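# Charge every battery in the lidded two-bay charger

## Task

Open the charger's hinged lid by raising its edge above the screen, then seat each battery in one of the two bays, since a battery charges only while seated. Watch the screen for when each is full and take it out soon after, because one left in too long after filling is not counted. Charge all batteries; charging only some counts for less. Lower each battery deep into its bay before releasing it, as even a small drop or slide can fail the task. Keep the charger upright with its base flat on the table. Anything held in place only by the robot at the end does not count. Finally release everything and move the arms away.

## Robot and tools

Robot: two 6-joint arms, left_arm and right_arm, facing each other across a table, each with a parallel gripper. These names are labels only and do not match left or right in any image.

World frame: origin at the table centre, +z up, table surface at z = +0.020 m. left_arm's base sits on the +y side. The state line gives each gripper's end_effector_position (metres) and end_effector_quat_wxyz in this frame, plus linear (m/s) and angular (rad/s) velocity. That point lies between the finger pads, roughly 3-4 cm behind the tips. Fingers point along the gripper's +x and close along its y. Reported hand positions can be off, more so when the arm is stretched out.

execute_actions takes "actions": a list that is empty or holds exactly one item, plus optional "pictures" (boolean; images come by default). An empty list just reports the state. A wait is {"steps": N} with N from 1 to 300; it sends nothing new and returns once N steps of 1/30 s have passed since the previous result, counting your reply time. A motion is {"rows": [...], "steps": N} with 1 to 15 rows and N up to 15 (15 if omitted). Each row covers one step; if rows run out, the last row repeats.

Each row is one flat list of 14 numbers covering both arms, always all 14: left_arm waist, shoulder, elbow, wrist pitch, wrist yaw, wrist roll, gripper opening, then the same seven for right_arm. The six joint values are absolute target angles in radians in each arm's own joint space, the same numbers the Joint positions line prints; they are not offsets. Ranges per arm: waist -3.054..3.054, shoulder 0.000..3.142, elbow 0.000..2.356, wrist pitch -1.571..1.571, wrist yaw -1.571..1.571, wrist roll -3.142..3.142. A target beyond a range end by over 0.010 rad, and farther out than the joint's last reported angle, gets the whole call refused (nothing is sent). Real ends may sit up to 0.010 rad either way; a target past the real end is clipped there and a "joint sent to its limit" line may appear, possibly about an earlier action. Missing that line proves nothing.

Opening is an absolute value on a -1..1 scale: +1 fully open (pads about 0.088 m apart), empty fingers close at about -0.80, and lower values change nothing. Closing fully takes at least about 0.5 s. Except near +1 the fingers go to where grip_measured reads your number. To hold something, command about 0.07 below the grip_measured it shows when touching; smaller differences grip more gently. Readings carry a fixed per-gripper error up to about 1 mm and read up to about 3 mm (0.061) narrow when squeezing hard. Parts thinner than about 3 mm get proportionally less force. Pad force tops out around 34-49 N.

Motion limits: each step the sent target stays within a lead of the measured angle: 0.211 rad for waist, shoulder, elbow; 0.213 wrist pitch; 0.267 wrist yaw; 0.228 wrist roll. If targets would move a gripper more than 70 mm from where it is, all of that arm's targets are scaled back. So large moves need several calls. Friction can leave joints short of target, especially at long reach, and tiny changes may not happen; read Joint positions after each move. Between calls the arms keep heading to the last row sent until they have nearly stopped or a step is HELD; then only a new action moves them further, though fingers finish opening or closing.

Result lines: Joint positions and Joint velocities give, per arm, the six joints then the pad gap (m, m/s). grip_measured is the opening on the command scale. Joint torques is total drive output, nonzero even in free air; External joint torques estimates outside load (includes friction, error and held weight; "no reading" means none). "joint command not followed" means a clearance check altered or blocked joint targets on some steps; the rest of the row still ran. HELD marks steps where your row was partly or wholly not sent. A TORQUE FAULT (contact torque hitting a joint's load limit: waist 17.6, shoulder 21.8, elbow 21.7, wrist pitch 5.74, wrist yaw 5.72, wrist roll 5.36 N m, held weight included) stops that arm for 10 s and drops the rest of the call. MOTOR HOT warns from 50 °C; at 95 °C an OVER-TEMPERATURE FAULT holds the arm, and if it stays too hot 30-60 s the arm loses power and goes limp. Holding loads heats motors, even while you think.

Cameras (504x504 each): cam_head_left, cam_head_right, cam_high, cam_low, cam_left_wrist, cam_right_wrist, with intrinsics and world-to-camera transforms given in the calibration; actual poses may differ slightly. zoom_image takes "camera" (one of those names) and "region" [x0, y0, x1, y1] in image pixels from the top-left, at most 504x504, and returns a sharper crop of that camera's latest image. Use it to read the charger screen.

finished_scene takes "scene" (integer 1 or 2), ends that scene irreversibly, grades it, and gives the next scene's task. Answering without any tool call ends everything. After resuming from a summary, first send an empty action list to learn the current scene and task.

Avoid: dropping or tipping batteries, releasing above a bay instead of deep inside, tilting or shoving the charger, knocking anything off the table, arms colliding or pressing on each other, and hard hits or slams. Loose objects may occasionally be nudged by outside disturbances. Finish with grippers open and arms withdrawn, nothing relying on the robot.

Each tool is called after "Emit:" by a JSON object that holds its "fn" and its "kwargs".

## Session

Emit:
{"fn": "execute_actions", "kwargs": {"actions": []}}

Scene clock: 0.00 s of 8630.00 s.
left_arm: end_effector_position=(+0.2710, +0.0670, +0.2970) grip_measured=+1.000 end_effector_quat_wxyz=(+0.018, +0.511, -0.394, -0.764) end_effector_velocity=(-0.001, +0.001, -0.002) end_effector_angular_velocity=(+0.018, +0.005, +0.003) | right_arm: end_effector_position=(-0.1990, -0.2267, +0.4260) grip_measured=+1.000 end_effector_quat_wxyz=(+0.646, +0.023, -0.016, +0.762) end_effector_velocity=(+0.002, -0.000, -0.002) end_effector_angular_velocity=(-0.006, -0.008, -0.010)
Joint positions: left_arm=[ 1.313  2.044  1.868 -1.366  0.697  2.831  0.088] | right_arm=[0.007 0.853 0.658 0.251 0.008 0.004 0.088]
Joint velocities: left_arm=[-0.002  0.002 -0.002 -0.007 -0.007 -0.007  0.   ] | right_arm=[-0.002 -0.002 -0.002 -0.007  0.007 -0.007  0.   ]
Joint torques (N m, as the arm reports them, + toward a larger angle): no reading
External joint torques (N m, as the arm's controller estimates them; a push from outside toward a larger angle lowers the number): no reading
Heat: left arm: hottest shoulder 32 °C (+0.0 °C/min); right arm: hottest shoulder 28 °C (+0.0 °C/min).
camera_calibration (this result's frames):
cam_left_wrist: T_world_to_cam=[[0.349679, 0.730268, -0.586884, 0.0315814], [0.918323, -0.3912, 0.0603823, -0.212371], [-0.185494, -0.560064, -0.807416, 0.406596], [0, 0, 0, 1]] pos_world=[0.259403, 0.121577, 0.35965]

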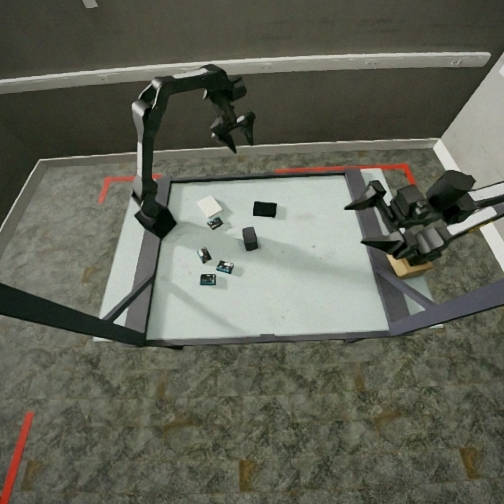

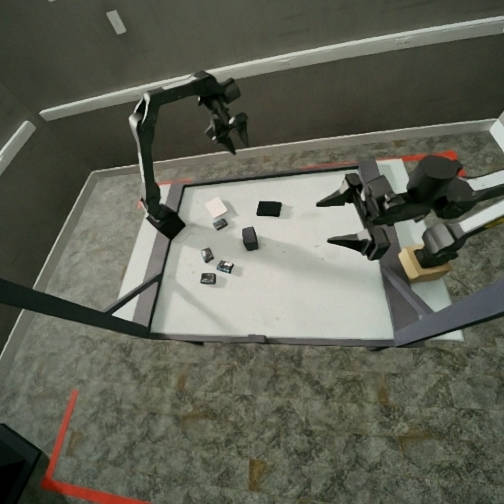

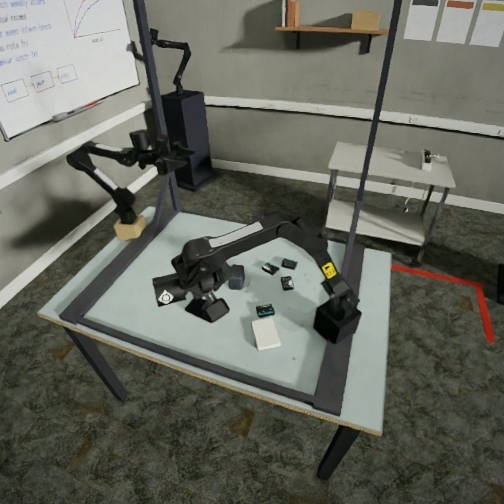

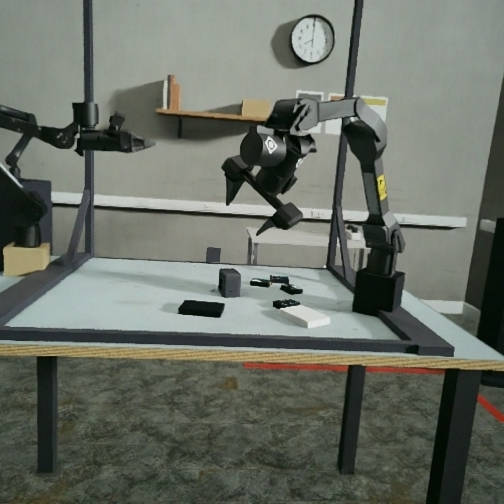

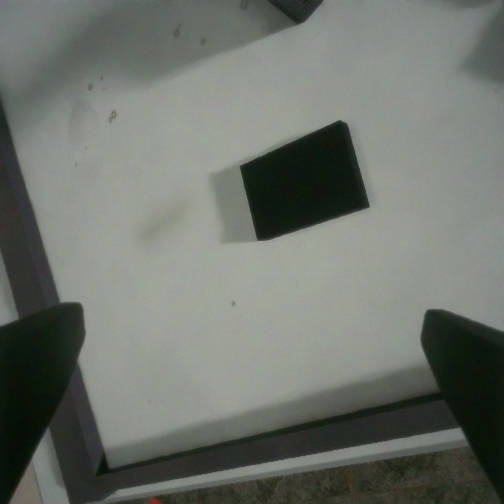

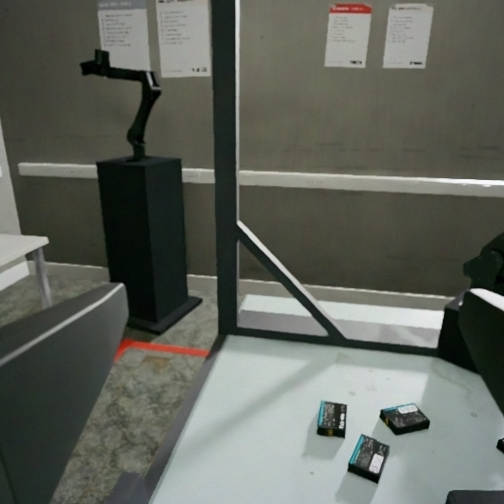

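Emit:
{"fn": "zoom_image", "kwargs": {"camera": "cam_head_left", "region": [180, 190, 290, 300]}}

Emit:
{"fn": "zoom_image", "kwargs": {"camera": "cam_high", "region": [200, 240, 320, 360]}}

Region (180, 190, 290, 300) of cam_head_left's 504x504 image, scaled by 4.582, with more detail than that image has.

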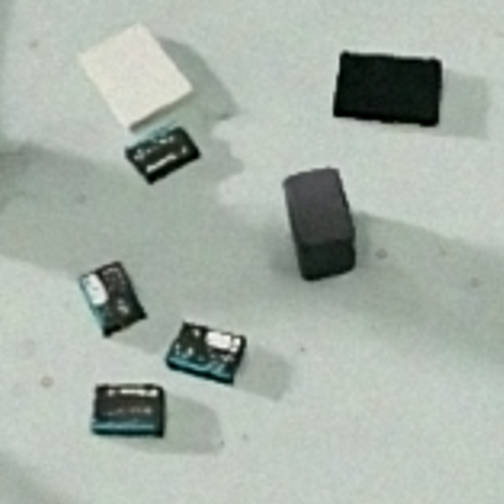

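Region (200, 240, 320, 360) of cam_high's 504x504 image, scaled by 4.200, with more detail than that image has.

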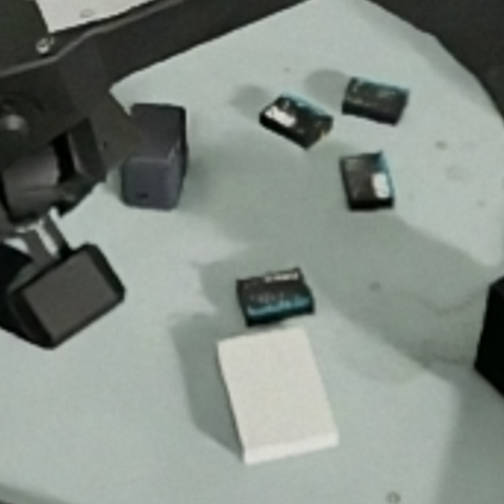

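Emit:
{"fn": "execute_actions", "kwargs": {"actions": [{"rows":[[0.279,2.05,1.81,-1.304,0,1.03,1,0.007,0.853,0.658,0.251,0,0,1]],"steps":15}], "pictures": false}}

Emit:
{"fn": "execute_actions", "kwargs": {"actions": [{"steps":45}]}}

Scene clock: 6.77 s of 8630.00 s.
left_arm: end_effector_position=(+0.0505, +0.0344, +0.2465) grip_measured=+1.000 end_effector_quat_wxyz=(-0.143, +0.686, -0.167, -0.693) end_effector_velocity=(-0.597, +0.061, -0.000) end_effector_angular_velocity=(+0.027, -0.058, +0.115) | right_arm: end_effector_position=(-0.1996, -0.2268, +0.4260) grip_measured=+1.000 end_effector_quat_wxyz=(+0.645, +0.022, -0.017, +0.764) end_effector_velocity=(+0.002, -0.000, -0.003) end_effector_angular_velocity=(-0.016, -0.010, -0.010)
Joint positions: left_arm=[ 0.523  2.05   1.815 -1.303  0.015  1.92   0.088] | right_arm=[0.007 0.853 0.658 0.251 0.004 0.002 0.088]
Joint velocities: left_arm=[-1.536 -0.002 -0.002 -0.007 -0.11  -1.648  0.   ] | right_arm=[-0.002 -0.002  0.002 -0.022  0.007 -0.007  0.   ]
Joint torques (N m, as the arm reports them, + toward a larger angle): left_arm=[ -0.08 -10.35   3.98   0.12  -0.03  -0.07] | right_arm=[ 0.   -2.51  8.38  1.82 -0.2  -0.06]
External joint torques (N m, as the arm's controller estimates them; a push from outside toward a larger angle lowers the number): left_arm=[-0.22 -0.99 -1.44 -0.04 -0.09 -0.07] | right_arm=[ 0.02 -0.42  1.35  0.11 -0.21 -0.07]
Heat: left arm: hottest shoulder 34 °C (+17.7 °C/min); right arm: hottest shoulder 28 °C (+0.0 °C/min).
Steps of this call (steps 1 to 188: nothing new was sent; steps 189 to 203: all 15 steps of this action). Readings (joint positions):
189: left_arm=[1.301 2.044 1.861 -1.354 0.647 2.787] | right_arm=[0.007 0.853 0.658 0.251 0.008 0.004]
190: left_arm=[1.266 2.043 1.851 -1.334 0.553 2.719] | right_arm=[0.007 0.853 0.658 0.251 0.007 0.004]
192: left_arm=[1.157 2.043 1.835 -1.317 0.404 2.589] | right_arm=[0.007 0.853 0.658 0.251 0.006 0.003]
196: left_arm=[0.910 2.050 1.815 -1.307 0.119 2.330] | right_arm=[0.007 0.853 0.658 0.251 0.004 0.003]
203: the state above

Scene clock: 8.27 s of 8630.00 s.
left_arm: end_effector_position=(-0.0427, +0.0552, +0.2464) grip_measured=+1.000 end_effector_quat_wxyz=(+0.081, +0.698, +0.061, -0.709) end_effector_velocity=(+0.003, +0.001, +0.000) end_effector_angular_velocity=(-0.000, -0.023, +0.006) | right_arm: end_effector_position=(-0.1996, -0.2268, +0.4260) grip_measured=+1.000 end_effector_quat_wxyz=(+0.645, +0.022, -0.017, +0.764) end_effector_velocity=(-0.000, -0.000, -0.004) end_effector_angular_velocity=(-0.011, -0.010, +0.004)
Joint positions: left_arm=[ 0.28   2.05   1.815 -1.303  0.002  1.033  0.088] | right_arm=[0.007 0.853 0.658 0.251 0.004 0.002 0.088]
Joint velocities: left_arm=[-0.002 -0.002 -0.002 -0.007 -0.022 -0.007  0.   ] | right_arm=[-0.002 -0.002 -0.007 -0.007 -0.007 -0.007  0.   ]
Joint torques (N m, as the arm reports them, + toward a larger angle): left_arm=[ -0.07 -10.36   4.03   0.15  -0.02  -0.05] | right_arm=[ 0.   -2.52  8.38  1.82 -0.2  -0.06]
External joint torques (N m, as the arm's controller estimates them; a push from outside toward a larger angle lowers the number): left_arm=[-0.08 -1.3  -1.63 -0.23 -0.06 -0.05] | right_arm=[-0.01 -0.41  1.38  0.11 -0.2  -0.07]
Heat: left arm: hottest shoulder 34 °C (+14.5 °C/min); right arm: hottest shoulder 28 °C (+0.0 °C/min).
Steps of this call (steps 1 to 45: the robot went on to your last target). Readings (joint positions):
1: left_arm=[0.472 2.050 1.815 -1.303 0.012 1.865] | right_arm=[0.007 0.853 0.658 0.251 0.004 0.002]
2: left_arm=[0.421 2.050 1.815 -1.303 0.010 1.807] | right_arm=[0.007 0.853 0.658 0.251 0.004 0.002]
4: left_arm=[0.330 2.050 1.815 -1.303 0.009 1.679] | right_arm=[0.007 0.853 0.658 0.251 0.004 0.002]
8: left_arm=[0.265 2.050 1.815 -1.303 0.009 1.420] | right_arm=[0.007 0.853 0.658 0.251 0.004 0.002]
45: the state above
All arms were judged still, so your last target was given up. Only a new action makes them travel on or press farther. Fingers that are still opening or closing keep moving.
camera_calibration (this result's frames):
cam_left_wrist: T_world_to_cam=[[-0.247869, 0.968784, 0.00421363, -0.064126], [0.924738, 0.235298, 0.299155, -0.0189846], [0.288825, 0.0780477, -0.954195, 0.322118], [0, 0, 0, 1]] pos_world=[-0.0913749, 0.0414507, 0.313313]
cam_right_wrist: T_world_to_cam=[[0.980456, 0.196732, 0.00140006, 0.251538], [0.0632317, -0.308374, -0.949161, 0.375243], [-0.186299, 0.9307, -0.314787, 0.381509], [0, 0, 0, 1]] pos_world=[-0.199275, -0.288841, 0.475908]

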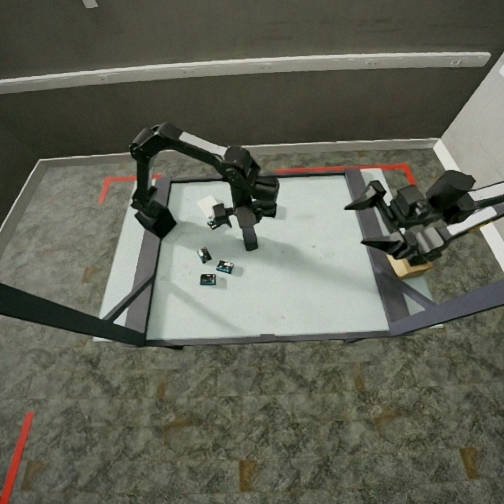

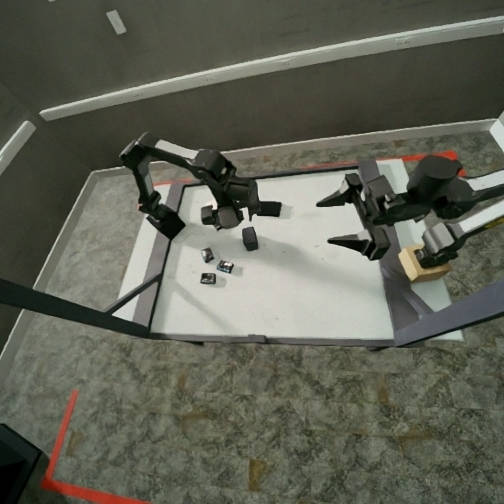

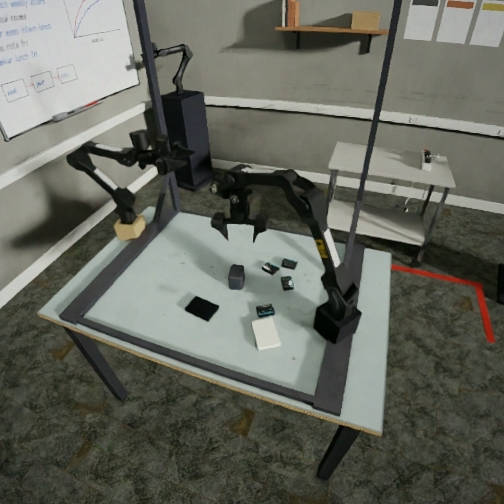

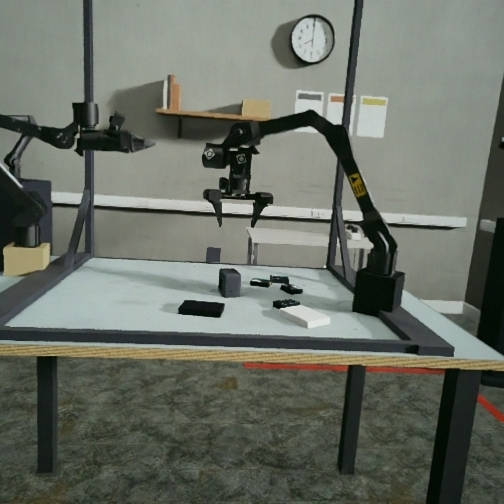

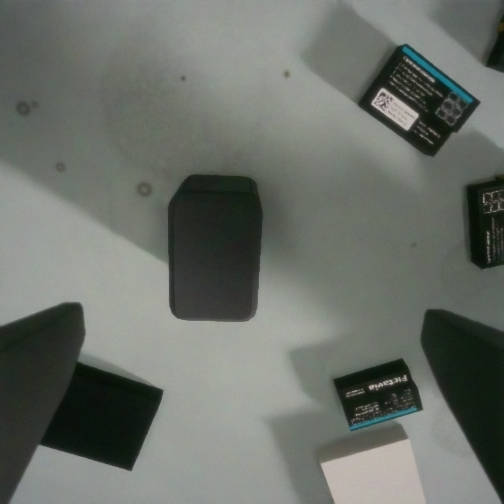

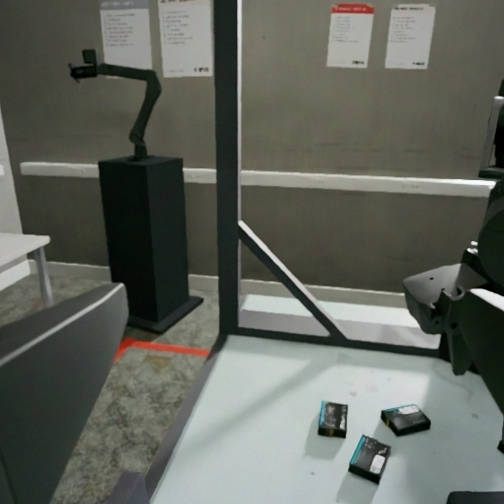

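Emit:
{"fn": "zoom_image", "kwargs": {"camera": "cam_low", "region": [205, 258, 255, 308]}}

Emit:
{"fn": "zoom_image", "kwargs": {"camera": "cam_head_right", "region": [225, 215, 275, 265]}}

Region (205, 258, 255, 308) of cam_low's 504x504 image, scaled by 10.080, with more detail than that image has.

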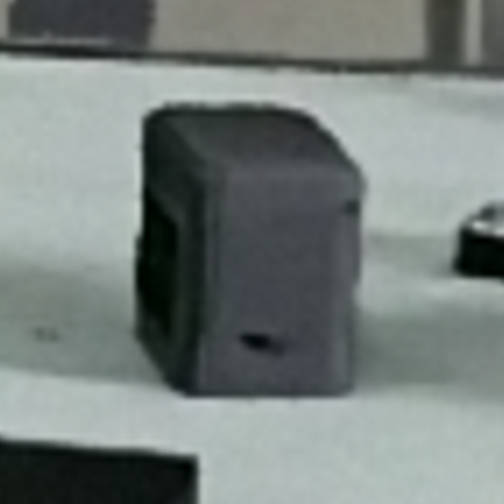

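Region (225, 215, 275, 265) of cam_head_right's 504x504 image, scaled by 10.080, with more detail than that image has.

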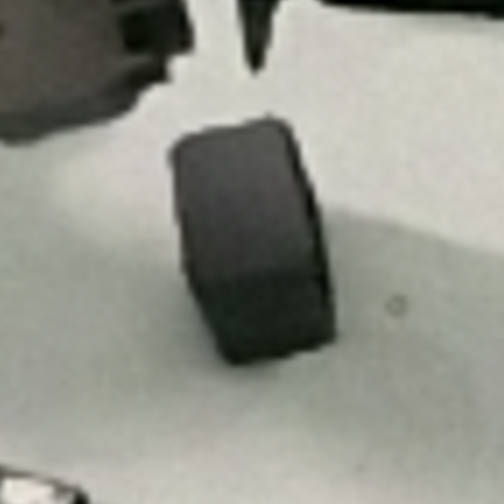

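Emit:
{"fn": "execute_actions", "kwargs": {"actions": [{"rows":[[0.3,2.07,1.77,-1.25,0,1.05,1,-0.1,1.0,0.65,0.4,0,0,1],[0.32,2.09,1.72,-1.18,0,1.07,1,-0.15,1.1,0.64,0.5,0,0,1],[0.335,2.11,1.67,-1.11,0,1.09,1,-0.2,1.2,0.63,0.6,0,0,1],[0.345,2.135,1.62,-1.05,0,1.1,1,-0.3,1.35,0.62,0.7,0,0,1],[0.354,2.16,1.582,-0.99,0,1.105,1,-0.39,1.5,0.6,0.8,0,0,1]],"steps":15}], "pictures": false}}

Emit:
{"fn": "execute_actions", "kwargs": {"actions": [{"steps":20}]}}

Scene clock: 14.13 s of 8630.00 s.
left_arm: end_effector_position=(-0.0143, +0.0426, +0.1450) grip_measured=+1.000 end_effector_quat_wxyz=(+0.073, +0.704, +0.075, -0.703) end_effector_velocity=(-0.006, -0.016, +0.022) end_effector_angular_velocity=(-0.089, +0.016, -0.015) | right_arm: end_effector_position=(-0.0550, -0.1321, +0.2924) grip_measured=+1.000 end_effector_quat_wxyz=(+0.780, -0.033, +0.042, +0.624) end_effector_velocity=(+0.012, +0.008, -0.141) end_effector_angular_velocity=(-0.277, +0.069, -0.030)
Joint positions: left_arm=[ 0.356  2.165  1.582 -0.991  0.     1.101  0.088] | right_arm=[-0.385  1.486  0.602  0.777  0.001  0.001  0.088]
Joint velocities: left_arm=[-0.007 -0.037  0.032  0.022 -0.007  0.007  0.   ] | right_arm=[-0.022  0.31  -0.115  0.139  0.007  0.007  0.   ]
Joint torques (N m, as the arm reports them, + toward a larger angle): left_arm=[ -0.08 -11.     3.96   0.08   0.08   0.11] | right_arm=[-0.15 -7.17  7.77  2.73 -0.08 -0.03]
External joint torques (N m, as the arm's controller estimates them; a push from outside toward a larger angle lowers the number): left_arm=[-0.09 -2.28 -0.7  -0.07  0.03  0.11] | right_arm=[-0.18  0.18  0.13  0.37 -0.06 -0.04]
Heat: left arm: hottest shoulder 36 °C (+17.0 °C/min); right arm: hottest shoulder 28 °C (+0.0 °C/min).
Steps of this call (steps 1 to 161: nothing new was sent; steps 162 to 176: all 15 steps of this action). Readings (joint positions):
162: left_arm=[0.281 2.050 1.809 -1.295 0.002 1.034] | right_arm=[-0.003 0.871 0.657 0.278 -0.004 0.001]
163: left_arm=[0.284 2.050 1.792 -1.267 0.002 1.041] | right_arm=[-0.035 0.911 0.657 0.346 -0.007 0.001]
165: left_arm=[0.302 2.057 1.734 -1.171 0.002 1.066] | right_arm=[-0.122 1.012 0.661 0.460 -0.007 0.001]
169: left_arm=[0.347 2.129 1.622 -1.035 0.000 1.093] | right_arm=[-0.295 1.209 0.628 0.650 -0.004 0.001]
176: the state above

Scene clock: 14.80 s of 8630.00 s.
left_arm: end_effector_position=(-0.0144, +0.0424, +0.1450) grip_measured=+1.000 end_effector_quat_wxyz=(+0.073, +0.703, +0.074, -0.703) end_effector_velocity=(+0.003, +0.002, +0.000) end_effector_angular_velocity=(+0.005, -0.009, +0.010) | right_arm: end_effector_position=(-0.0542, -0.1313, +0.2927) grip_measured=+1.000 end_effector_quat_wxyz=(+0.780, -0.029, +0.038, +0.623) end_effector_velocity=(+0.004, -0.001, +0.002) end_effector_angular_velocity=(+0.005, -0.009, -0.014)
Joint positions: left_arm=[ 0.356  2.165  1.583 -0.991  0.     1.102  0.088] | right_arm=[-0.386  1.495  0.6    0.799  0.001  0.001  0.088]
Joint velocities: left_arm=[ 0.002 -0.002 -0.002 -0.007 -0.007 -0.007  0.   ] | right_arm=[-0.007 -0.002 -0.002  0.007  0.007 -0.007  0.   ]
Joint torques (N m, as the arm reports them, + toward a larger angle): left_arm=[ -0.26 -11.23   4.1    0.22   0.04   0.18] | right_arm=[-0.27 -5.32  7.03  1.91 -0.07 -0.03]
External joint torques (N m, as the arm's controller estimates them; a push from outside toward a larger angle lowers the number): left_arm=[-0.31 -1.85 -1.14 -0.07 -0.01  0.18] | right_arm=[-0.24  0.21  0.94  0.13 -0.08 -0.04]
Heat: left arm: hottest shoulder 36 °C (+16.2 °C/min); right arm: hottest shoulder 28 °C (+0.0 °C/min).
Steps of this call (steps 1 to 20: the robot went on to your last target). Readings (joint positions):
1: left_arm=[0.356 2.165 1.583 -0.991 0.000 1.101] | right_arm=[-0.385 1.492 0.600 0.783 0.001 0.001]
2: left_arm=[0.356 2.165 1.583 -0.991 0.000 1.101] | right_arm=[-0.385 1.494 0.600 0.790 0.001 0.001]
4: left_arm=[0.356 2.165 1.583 -0.991 0.000 1.101] | right_arm=[-0.386 1.494 0.600 0.799 0.001 0.001]
8: left_arm=[0.356 2.165 1.583 -0.991 0.000 1.101] | right_arm=[-0.386 1.495 0.600 0.799 0.001 0.001]
20: the state above
camera_calibration (this result's frames):
cam_left_wrist: T_world_to_cam=[[-0.255499, 0.966279, 0.0320044, -0.0483236], [0.919075, 0.232478, 0.318206, -0.0145583], [0.300036, 0.110716, -0.947481, 0.216034], [0, 0, 0, 1]] pos_world=[-0.0637844, 0.0261602, 0.210867]
cam_right_wrist: T_world_to_cam=[[0.981502, -0.191443, -0.00205004, 0.0404591], [-0.0886453, -0.444929, -0.891168, 0.225787], [0.169696, 0.874864, -0.453669, 0.330412], [0, 0, 0, 1]] pos_world=[-0.0757652, -0.180861, 0.351195]

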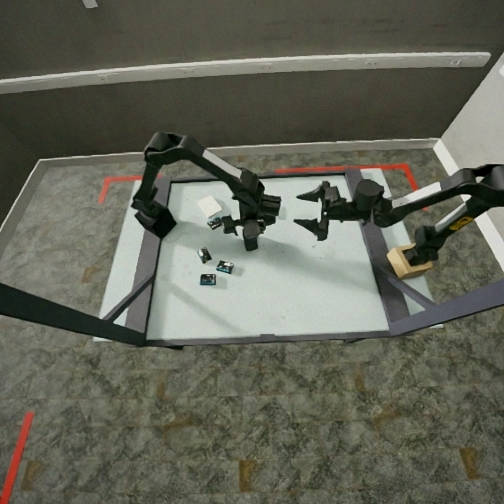

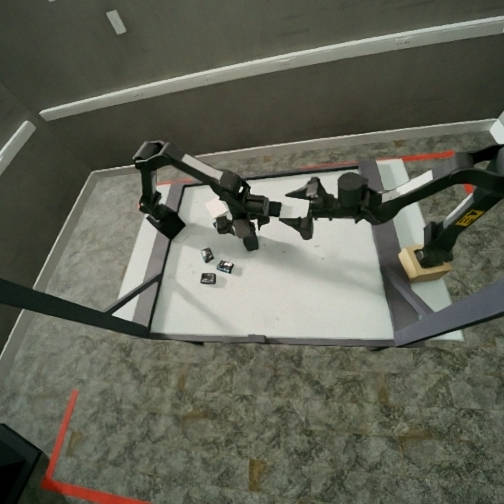

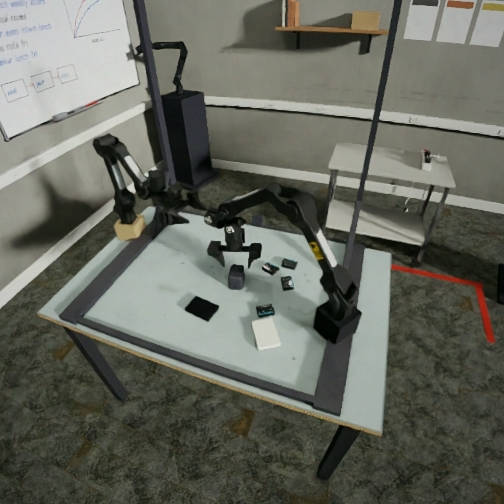

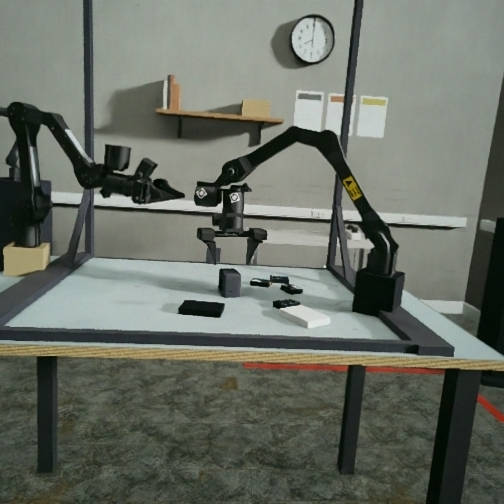

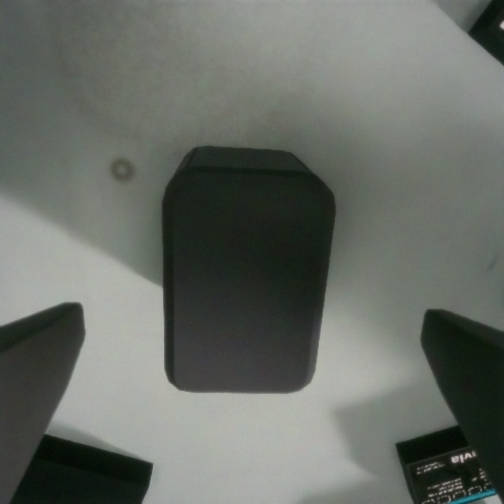

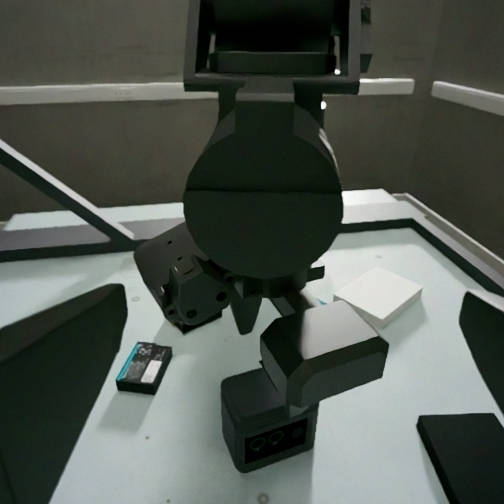

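Emit:
{"fn": "execute_actions", "kwargs": {"actions": [{"rows":[[0.354,2.18,1.57,-0.965,0,1.105,1,-0.39,1.6,0.6,0.9,0,0,1],[0.354,2.19,1.558,-0.94,0,1.105,1,-0.39,1.7,0.6,1.0,0,0,1],[0.354,2.2,1.546,-0.915,0,1.105,1,-0.39,1.8,0.6,1.1,0,0,1],[0.354,2.21,1.534,-0.89,0,1.105,1,-0.39,1.9,0.6,1.2,0,0,1],[0.354,2.22,1.522,-0.87,0,1.105,1,-0.39,2.0,0.6,1.3,0,0,1],[0.354,2.23,1.51,-0.85,0,1.105,1,-0.39,2.1,0.6,1.4,0,0,1],[0.354,2.24,1.498,-0.83,0,1.105,1,-0.39,2.2,0.6,1.5,0,0,1],[0.354,2.248,1.487,-0.808,0,1.105,1,-0.39,2.2,0.6,1.5,0,0,1]],"steps":15}], "pictures": false}}

Emit:
{"fn": "execute_actions", "kwargs": {"actions": [{"rows":[[0.354,2.248,1.487,-0.808,0,1.105,0.6,-0.39,2.2,0.6,1.5,0,0,1],[0.354,2.248,1.487,-0.808,0,1.105,0.6,-0.39,2.2,0.6,1.5,0,0,1],[0.354,2.248,1.487,-0.808,0,1.105,0.5,-0.39,2.2,0.6,1.5,0,0,1],[0.354,2.248,1.487,-0.808,0,1.105,0.4,-0.39,2.2,0.6,1.5,0,0,1],[0.354,2.248,1.487,-0.808,0,1.105,0.35,-0.39,2.2,0.6,1.5,0,0,1],[0.354,2.248,1.487,-0.808,0,1.105,0.3,-0.39,2.2,0.6,1.5,0,0,1],[0.354,2.248,1.487,-0.808,0,1.105,0.26,-0.39,2.2,0.6,1.5,0,0,1],[0.354,2.248,1.487,-0.808,0,1.105,0.23,-0.39,2.2,0.6,1.5,0,0,1],[0.354,2.248,1.487,-0.808,0,1.105,0.2,-0.39,2.2,0.6,1.5,0,0,1],[0.354,2.248,1.487,-0.808,0,1.105,0.18,-0.39,2.2,0.6,1.5,0,0,1],[0.354,2.248,1.487,-0.808,0,1.105,0.16,-0.39,2.2,0.6,1.5,0,0,1],[0.354,2.248,1.487,-0.808,0,1.105,0.14,-0.39,2.2,0.6,1.5,0,0,1]],"steps":15}]}}

Scene clock: 30.10 s of 8630.00 s.
left_arm: end_effector_position=(-0.0143, +0.0426, +0.0937) grip_measured=+1.000 end_effector_quat_wxyz=(+0.075, +0.703, +0.072, -0.704) end_effector_velocity=(-0.004, -0.017, +0.000) end_effector_angular_velocity=(-0.080, +0.014, -0.010) | right_arm: end_effector_position=(-0.0478, -0.1036, +0.1506) grip_measured=+1.000 end_effector_quat_wxyz=(+0.780, -0.034, +0.044, +0.623) end_effector_velocity=(-0.007, -0.029, -0.110) end_effector_angular_velocity=(-0.147, +0.026, +0.006)
Joint positions: left_arm=[ 0.356  2.242  1.489 -0.814  0.     1.102  0.088] | right_arm=[-0.387  2.179  0.6    1.468  0.001  0.001  0.088]
Joint velocities: left_arm=[-0.002 -0.002 -0.002  0.081 -0.007  0.007  0.   ] | right_arm=[-0.002  0.354 -0.066  0.271 -0.007 -0.007  0.   ]
Joint torques (N m, as the arm reports them, + toward a larger angle): left_arm=[ -0.23 -10.21   3.72   0.31   0.05   0.16] | right_arm=[-0.27 -8.8   4.1   2.61 -0.07 -0.03]
External joint torques (N m, as the arm's controller estimates them; a push from outside toward a larger angle lowers the number): left_arm=[-0.23 -0.68 -1.21  0.03  0.    0.16] | right_arm=[-0.23  0.36 -0.02  0.34 -0.07 -0.05]
Heat: left arm: hottest shoulder 40 °C (+15.9 °C/min); right arm: hottest shoulder 28 °C (+0.0 °C/min).
Steps of this call (steps 1 to 15: the robot went on to your last target; steps 16 to 444: nothing new was sent; steps 445 to 459: all 15 steps of this action). Readings (joint positions):
445: left_arm=[0.356 2.165 1.582 -0.988 0.000 1.102] | right_arm=[-0.386 1.508 0.600 0.820 0.001 0.001]
446: left_arm=[0.356 2.165 1.578 -0.976 0.000 1.102] | right_arm=[-0.387 1.542 0.601 0.875 0.001 0.001]
448: left_arm=[0.356 2.170 1.566 -0.938 0.000 1.102] | right_arm=[-0.387 1.646 0.610 0.999 0.001 0.001]
452: left_arm=[0.356 2.204 1.525 -0.859 0.000 1.102] | right_arm=[-0.387 1.886 0.609 1.236 0.001 0.001]
459: the state above

Scene clock: 30.60 s of 8630.00 s.
left_arm: end_effector_position=(-0.0146, +0.0411, +0.0937) grip_measured=+0.182 end_effector_quat_wxyz=(+0.077, +0.702, +0.070, -0.704) end_effector_velocity=(+0.001, +0.004, -0.003) end_effector_angular_velocity=(+0.015, -0.011, +0.005) | right_arm: end_effector_position=(-0.0478, -0.1037, +0.1521) grip_measured=+1.000 end_effector_quat_wxyz=(+0.781, -0.029, +0.037, +0.623) end_effector_velocity=(+0.000, +0.000, -0.002) end_effector_angular_velocity=(-0.005, +0.009, +0.004)
Joint positions: left_arm=[ 0.356  2.242  1.489 -0.807 -0.001  1.102  0.048] | right_arm=[-0.387  2.19   0.6    1.498  0.001  0.001  0.088]
Joint velocities: left_arm=[-0.002  0.002 -0.007 -0.007 -0.007 -0.007 -0.   ] | right_arm=[-0.002  0.002  0.002 -0.007 -0.007  0.007  0.   ]
Joint torques (N m, as the arm reports them, + toward a larger angle): left_arm=[ -0.15 -10.25   3.65   0.16   0.05   0.13] | right_arm=[-0.24 -6.82  3.68  2.   -0.07 -0.03]
External joint torques (N m, as the arm's controller estimates them; a push from outside toward a larger angle lowers the number): left_arm=[-0.21 -0.76 -1.23 -0.14  0.01  0.13] | right_arm=[-0.28  0.46  0.71  0.25 -0.06 -0.04]
Heat: left arm: hottest shoulder 40 °C (+15.7 °C/min); right arm: hottest shoulder 28 °C (+0.0 °C/min).
Steps of this call (steps 1 to 15: all 15 steps of this action). Readings (joint positions):
1: left_arm=[0.356 2.242 1.489 -0.811 0.000 1.102] | right_arm=[-0.387 2.187 0.600 1.478 0.001 0.001]
2: left_arm=[0.356 2.242 1.489 -0.809 0.000 1.102] | right_arm=[-0.387 2.189 0.600 1.485 0.001 0.001]
4: left_arm=[0.356 2.242 1.489 -0.809 0.000 1.102] | right_arm=[-0.387 2.190 0.600 1.496 0.001 0.001]
8: left_arm=[0.356 2.242 1.489 -0.809 0.000 1.102] | right_arm=[-0.387 2.190 0.600 1.496 0.001 0.001]
15: the state above
camera_calibration (this result's frames):
cam_left_wrist: T_world_to_cam=[[-0.255439, 0.966597, 0.0210303, -0.0445059], [0.919834, 0.236267, 0.313181, 0.00259598], [0.297751, 0.099343, -0.949461, 0.168212], [0, 0, 0, 1]] pos_world=[-0.0638416, 0.0256953, 0.159833]
cam_right_wrist: T_world_to_cam=[[0.981429, -0.191814, -0.00199466, 0.0391276], [-0.0884405, -0.443236, -0.892031, 0.113659], [0.17022, 0.875642, -0.451969, 0.241223], [0, 0, 0, 1]] pos_world=[-0.0694099, -0.153342, 0.21049]

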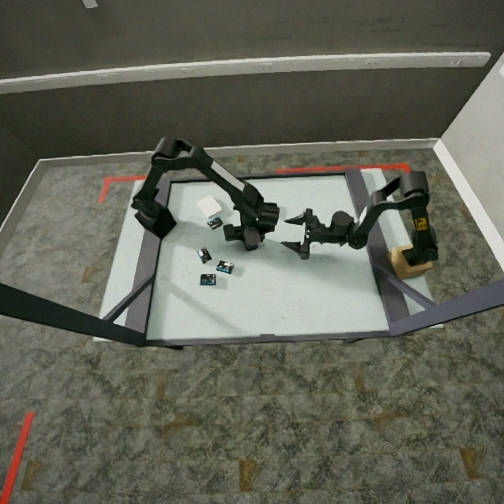

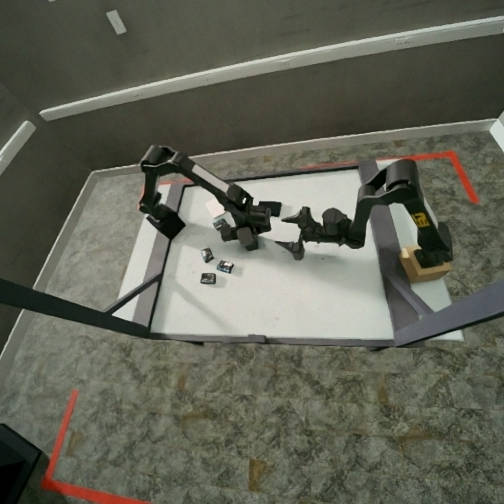

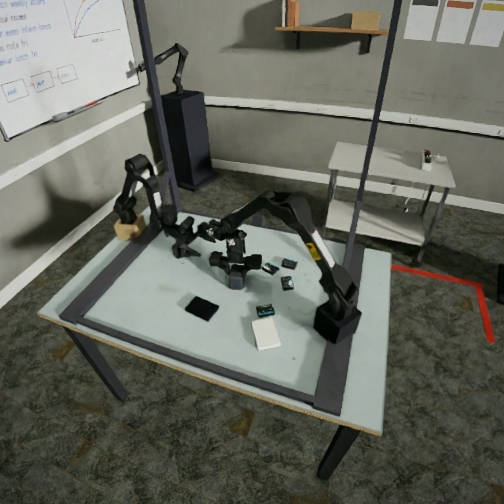

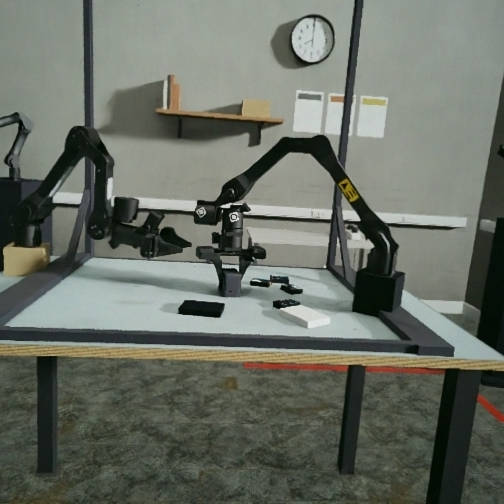

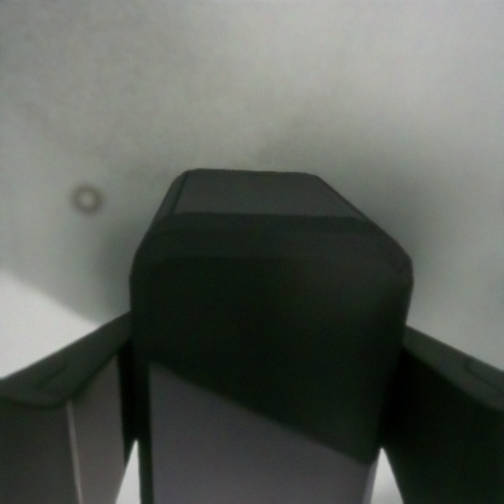

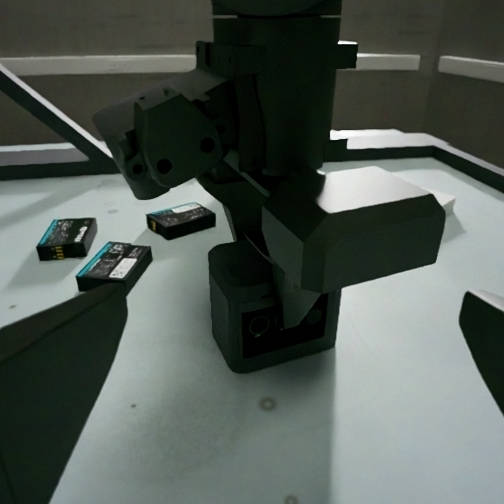

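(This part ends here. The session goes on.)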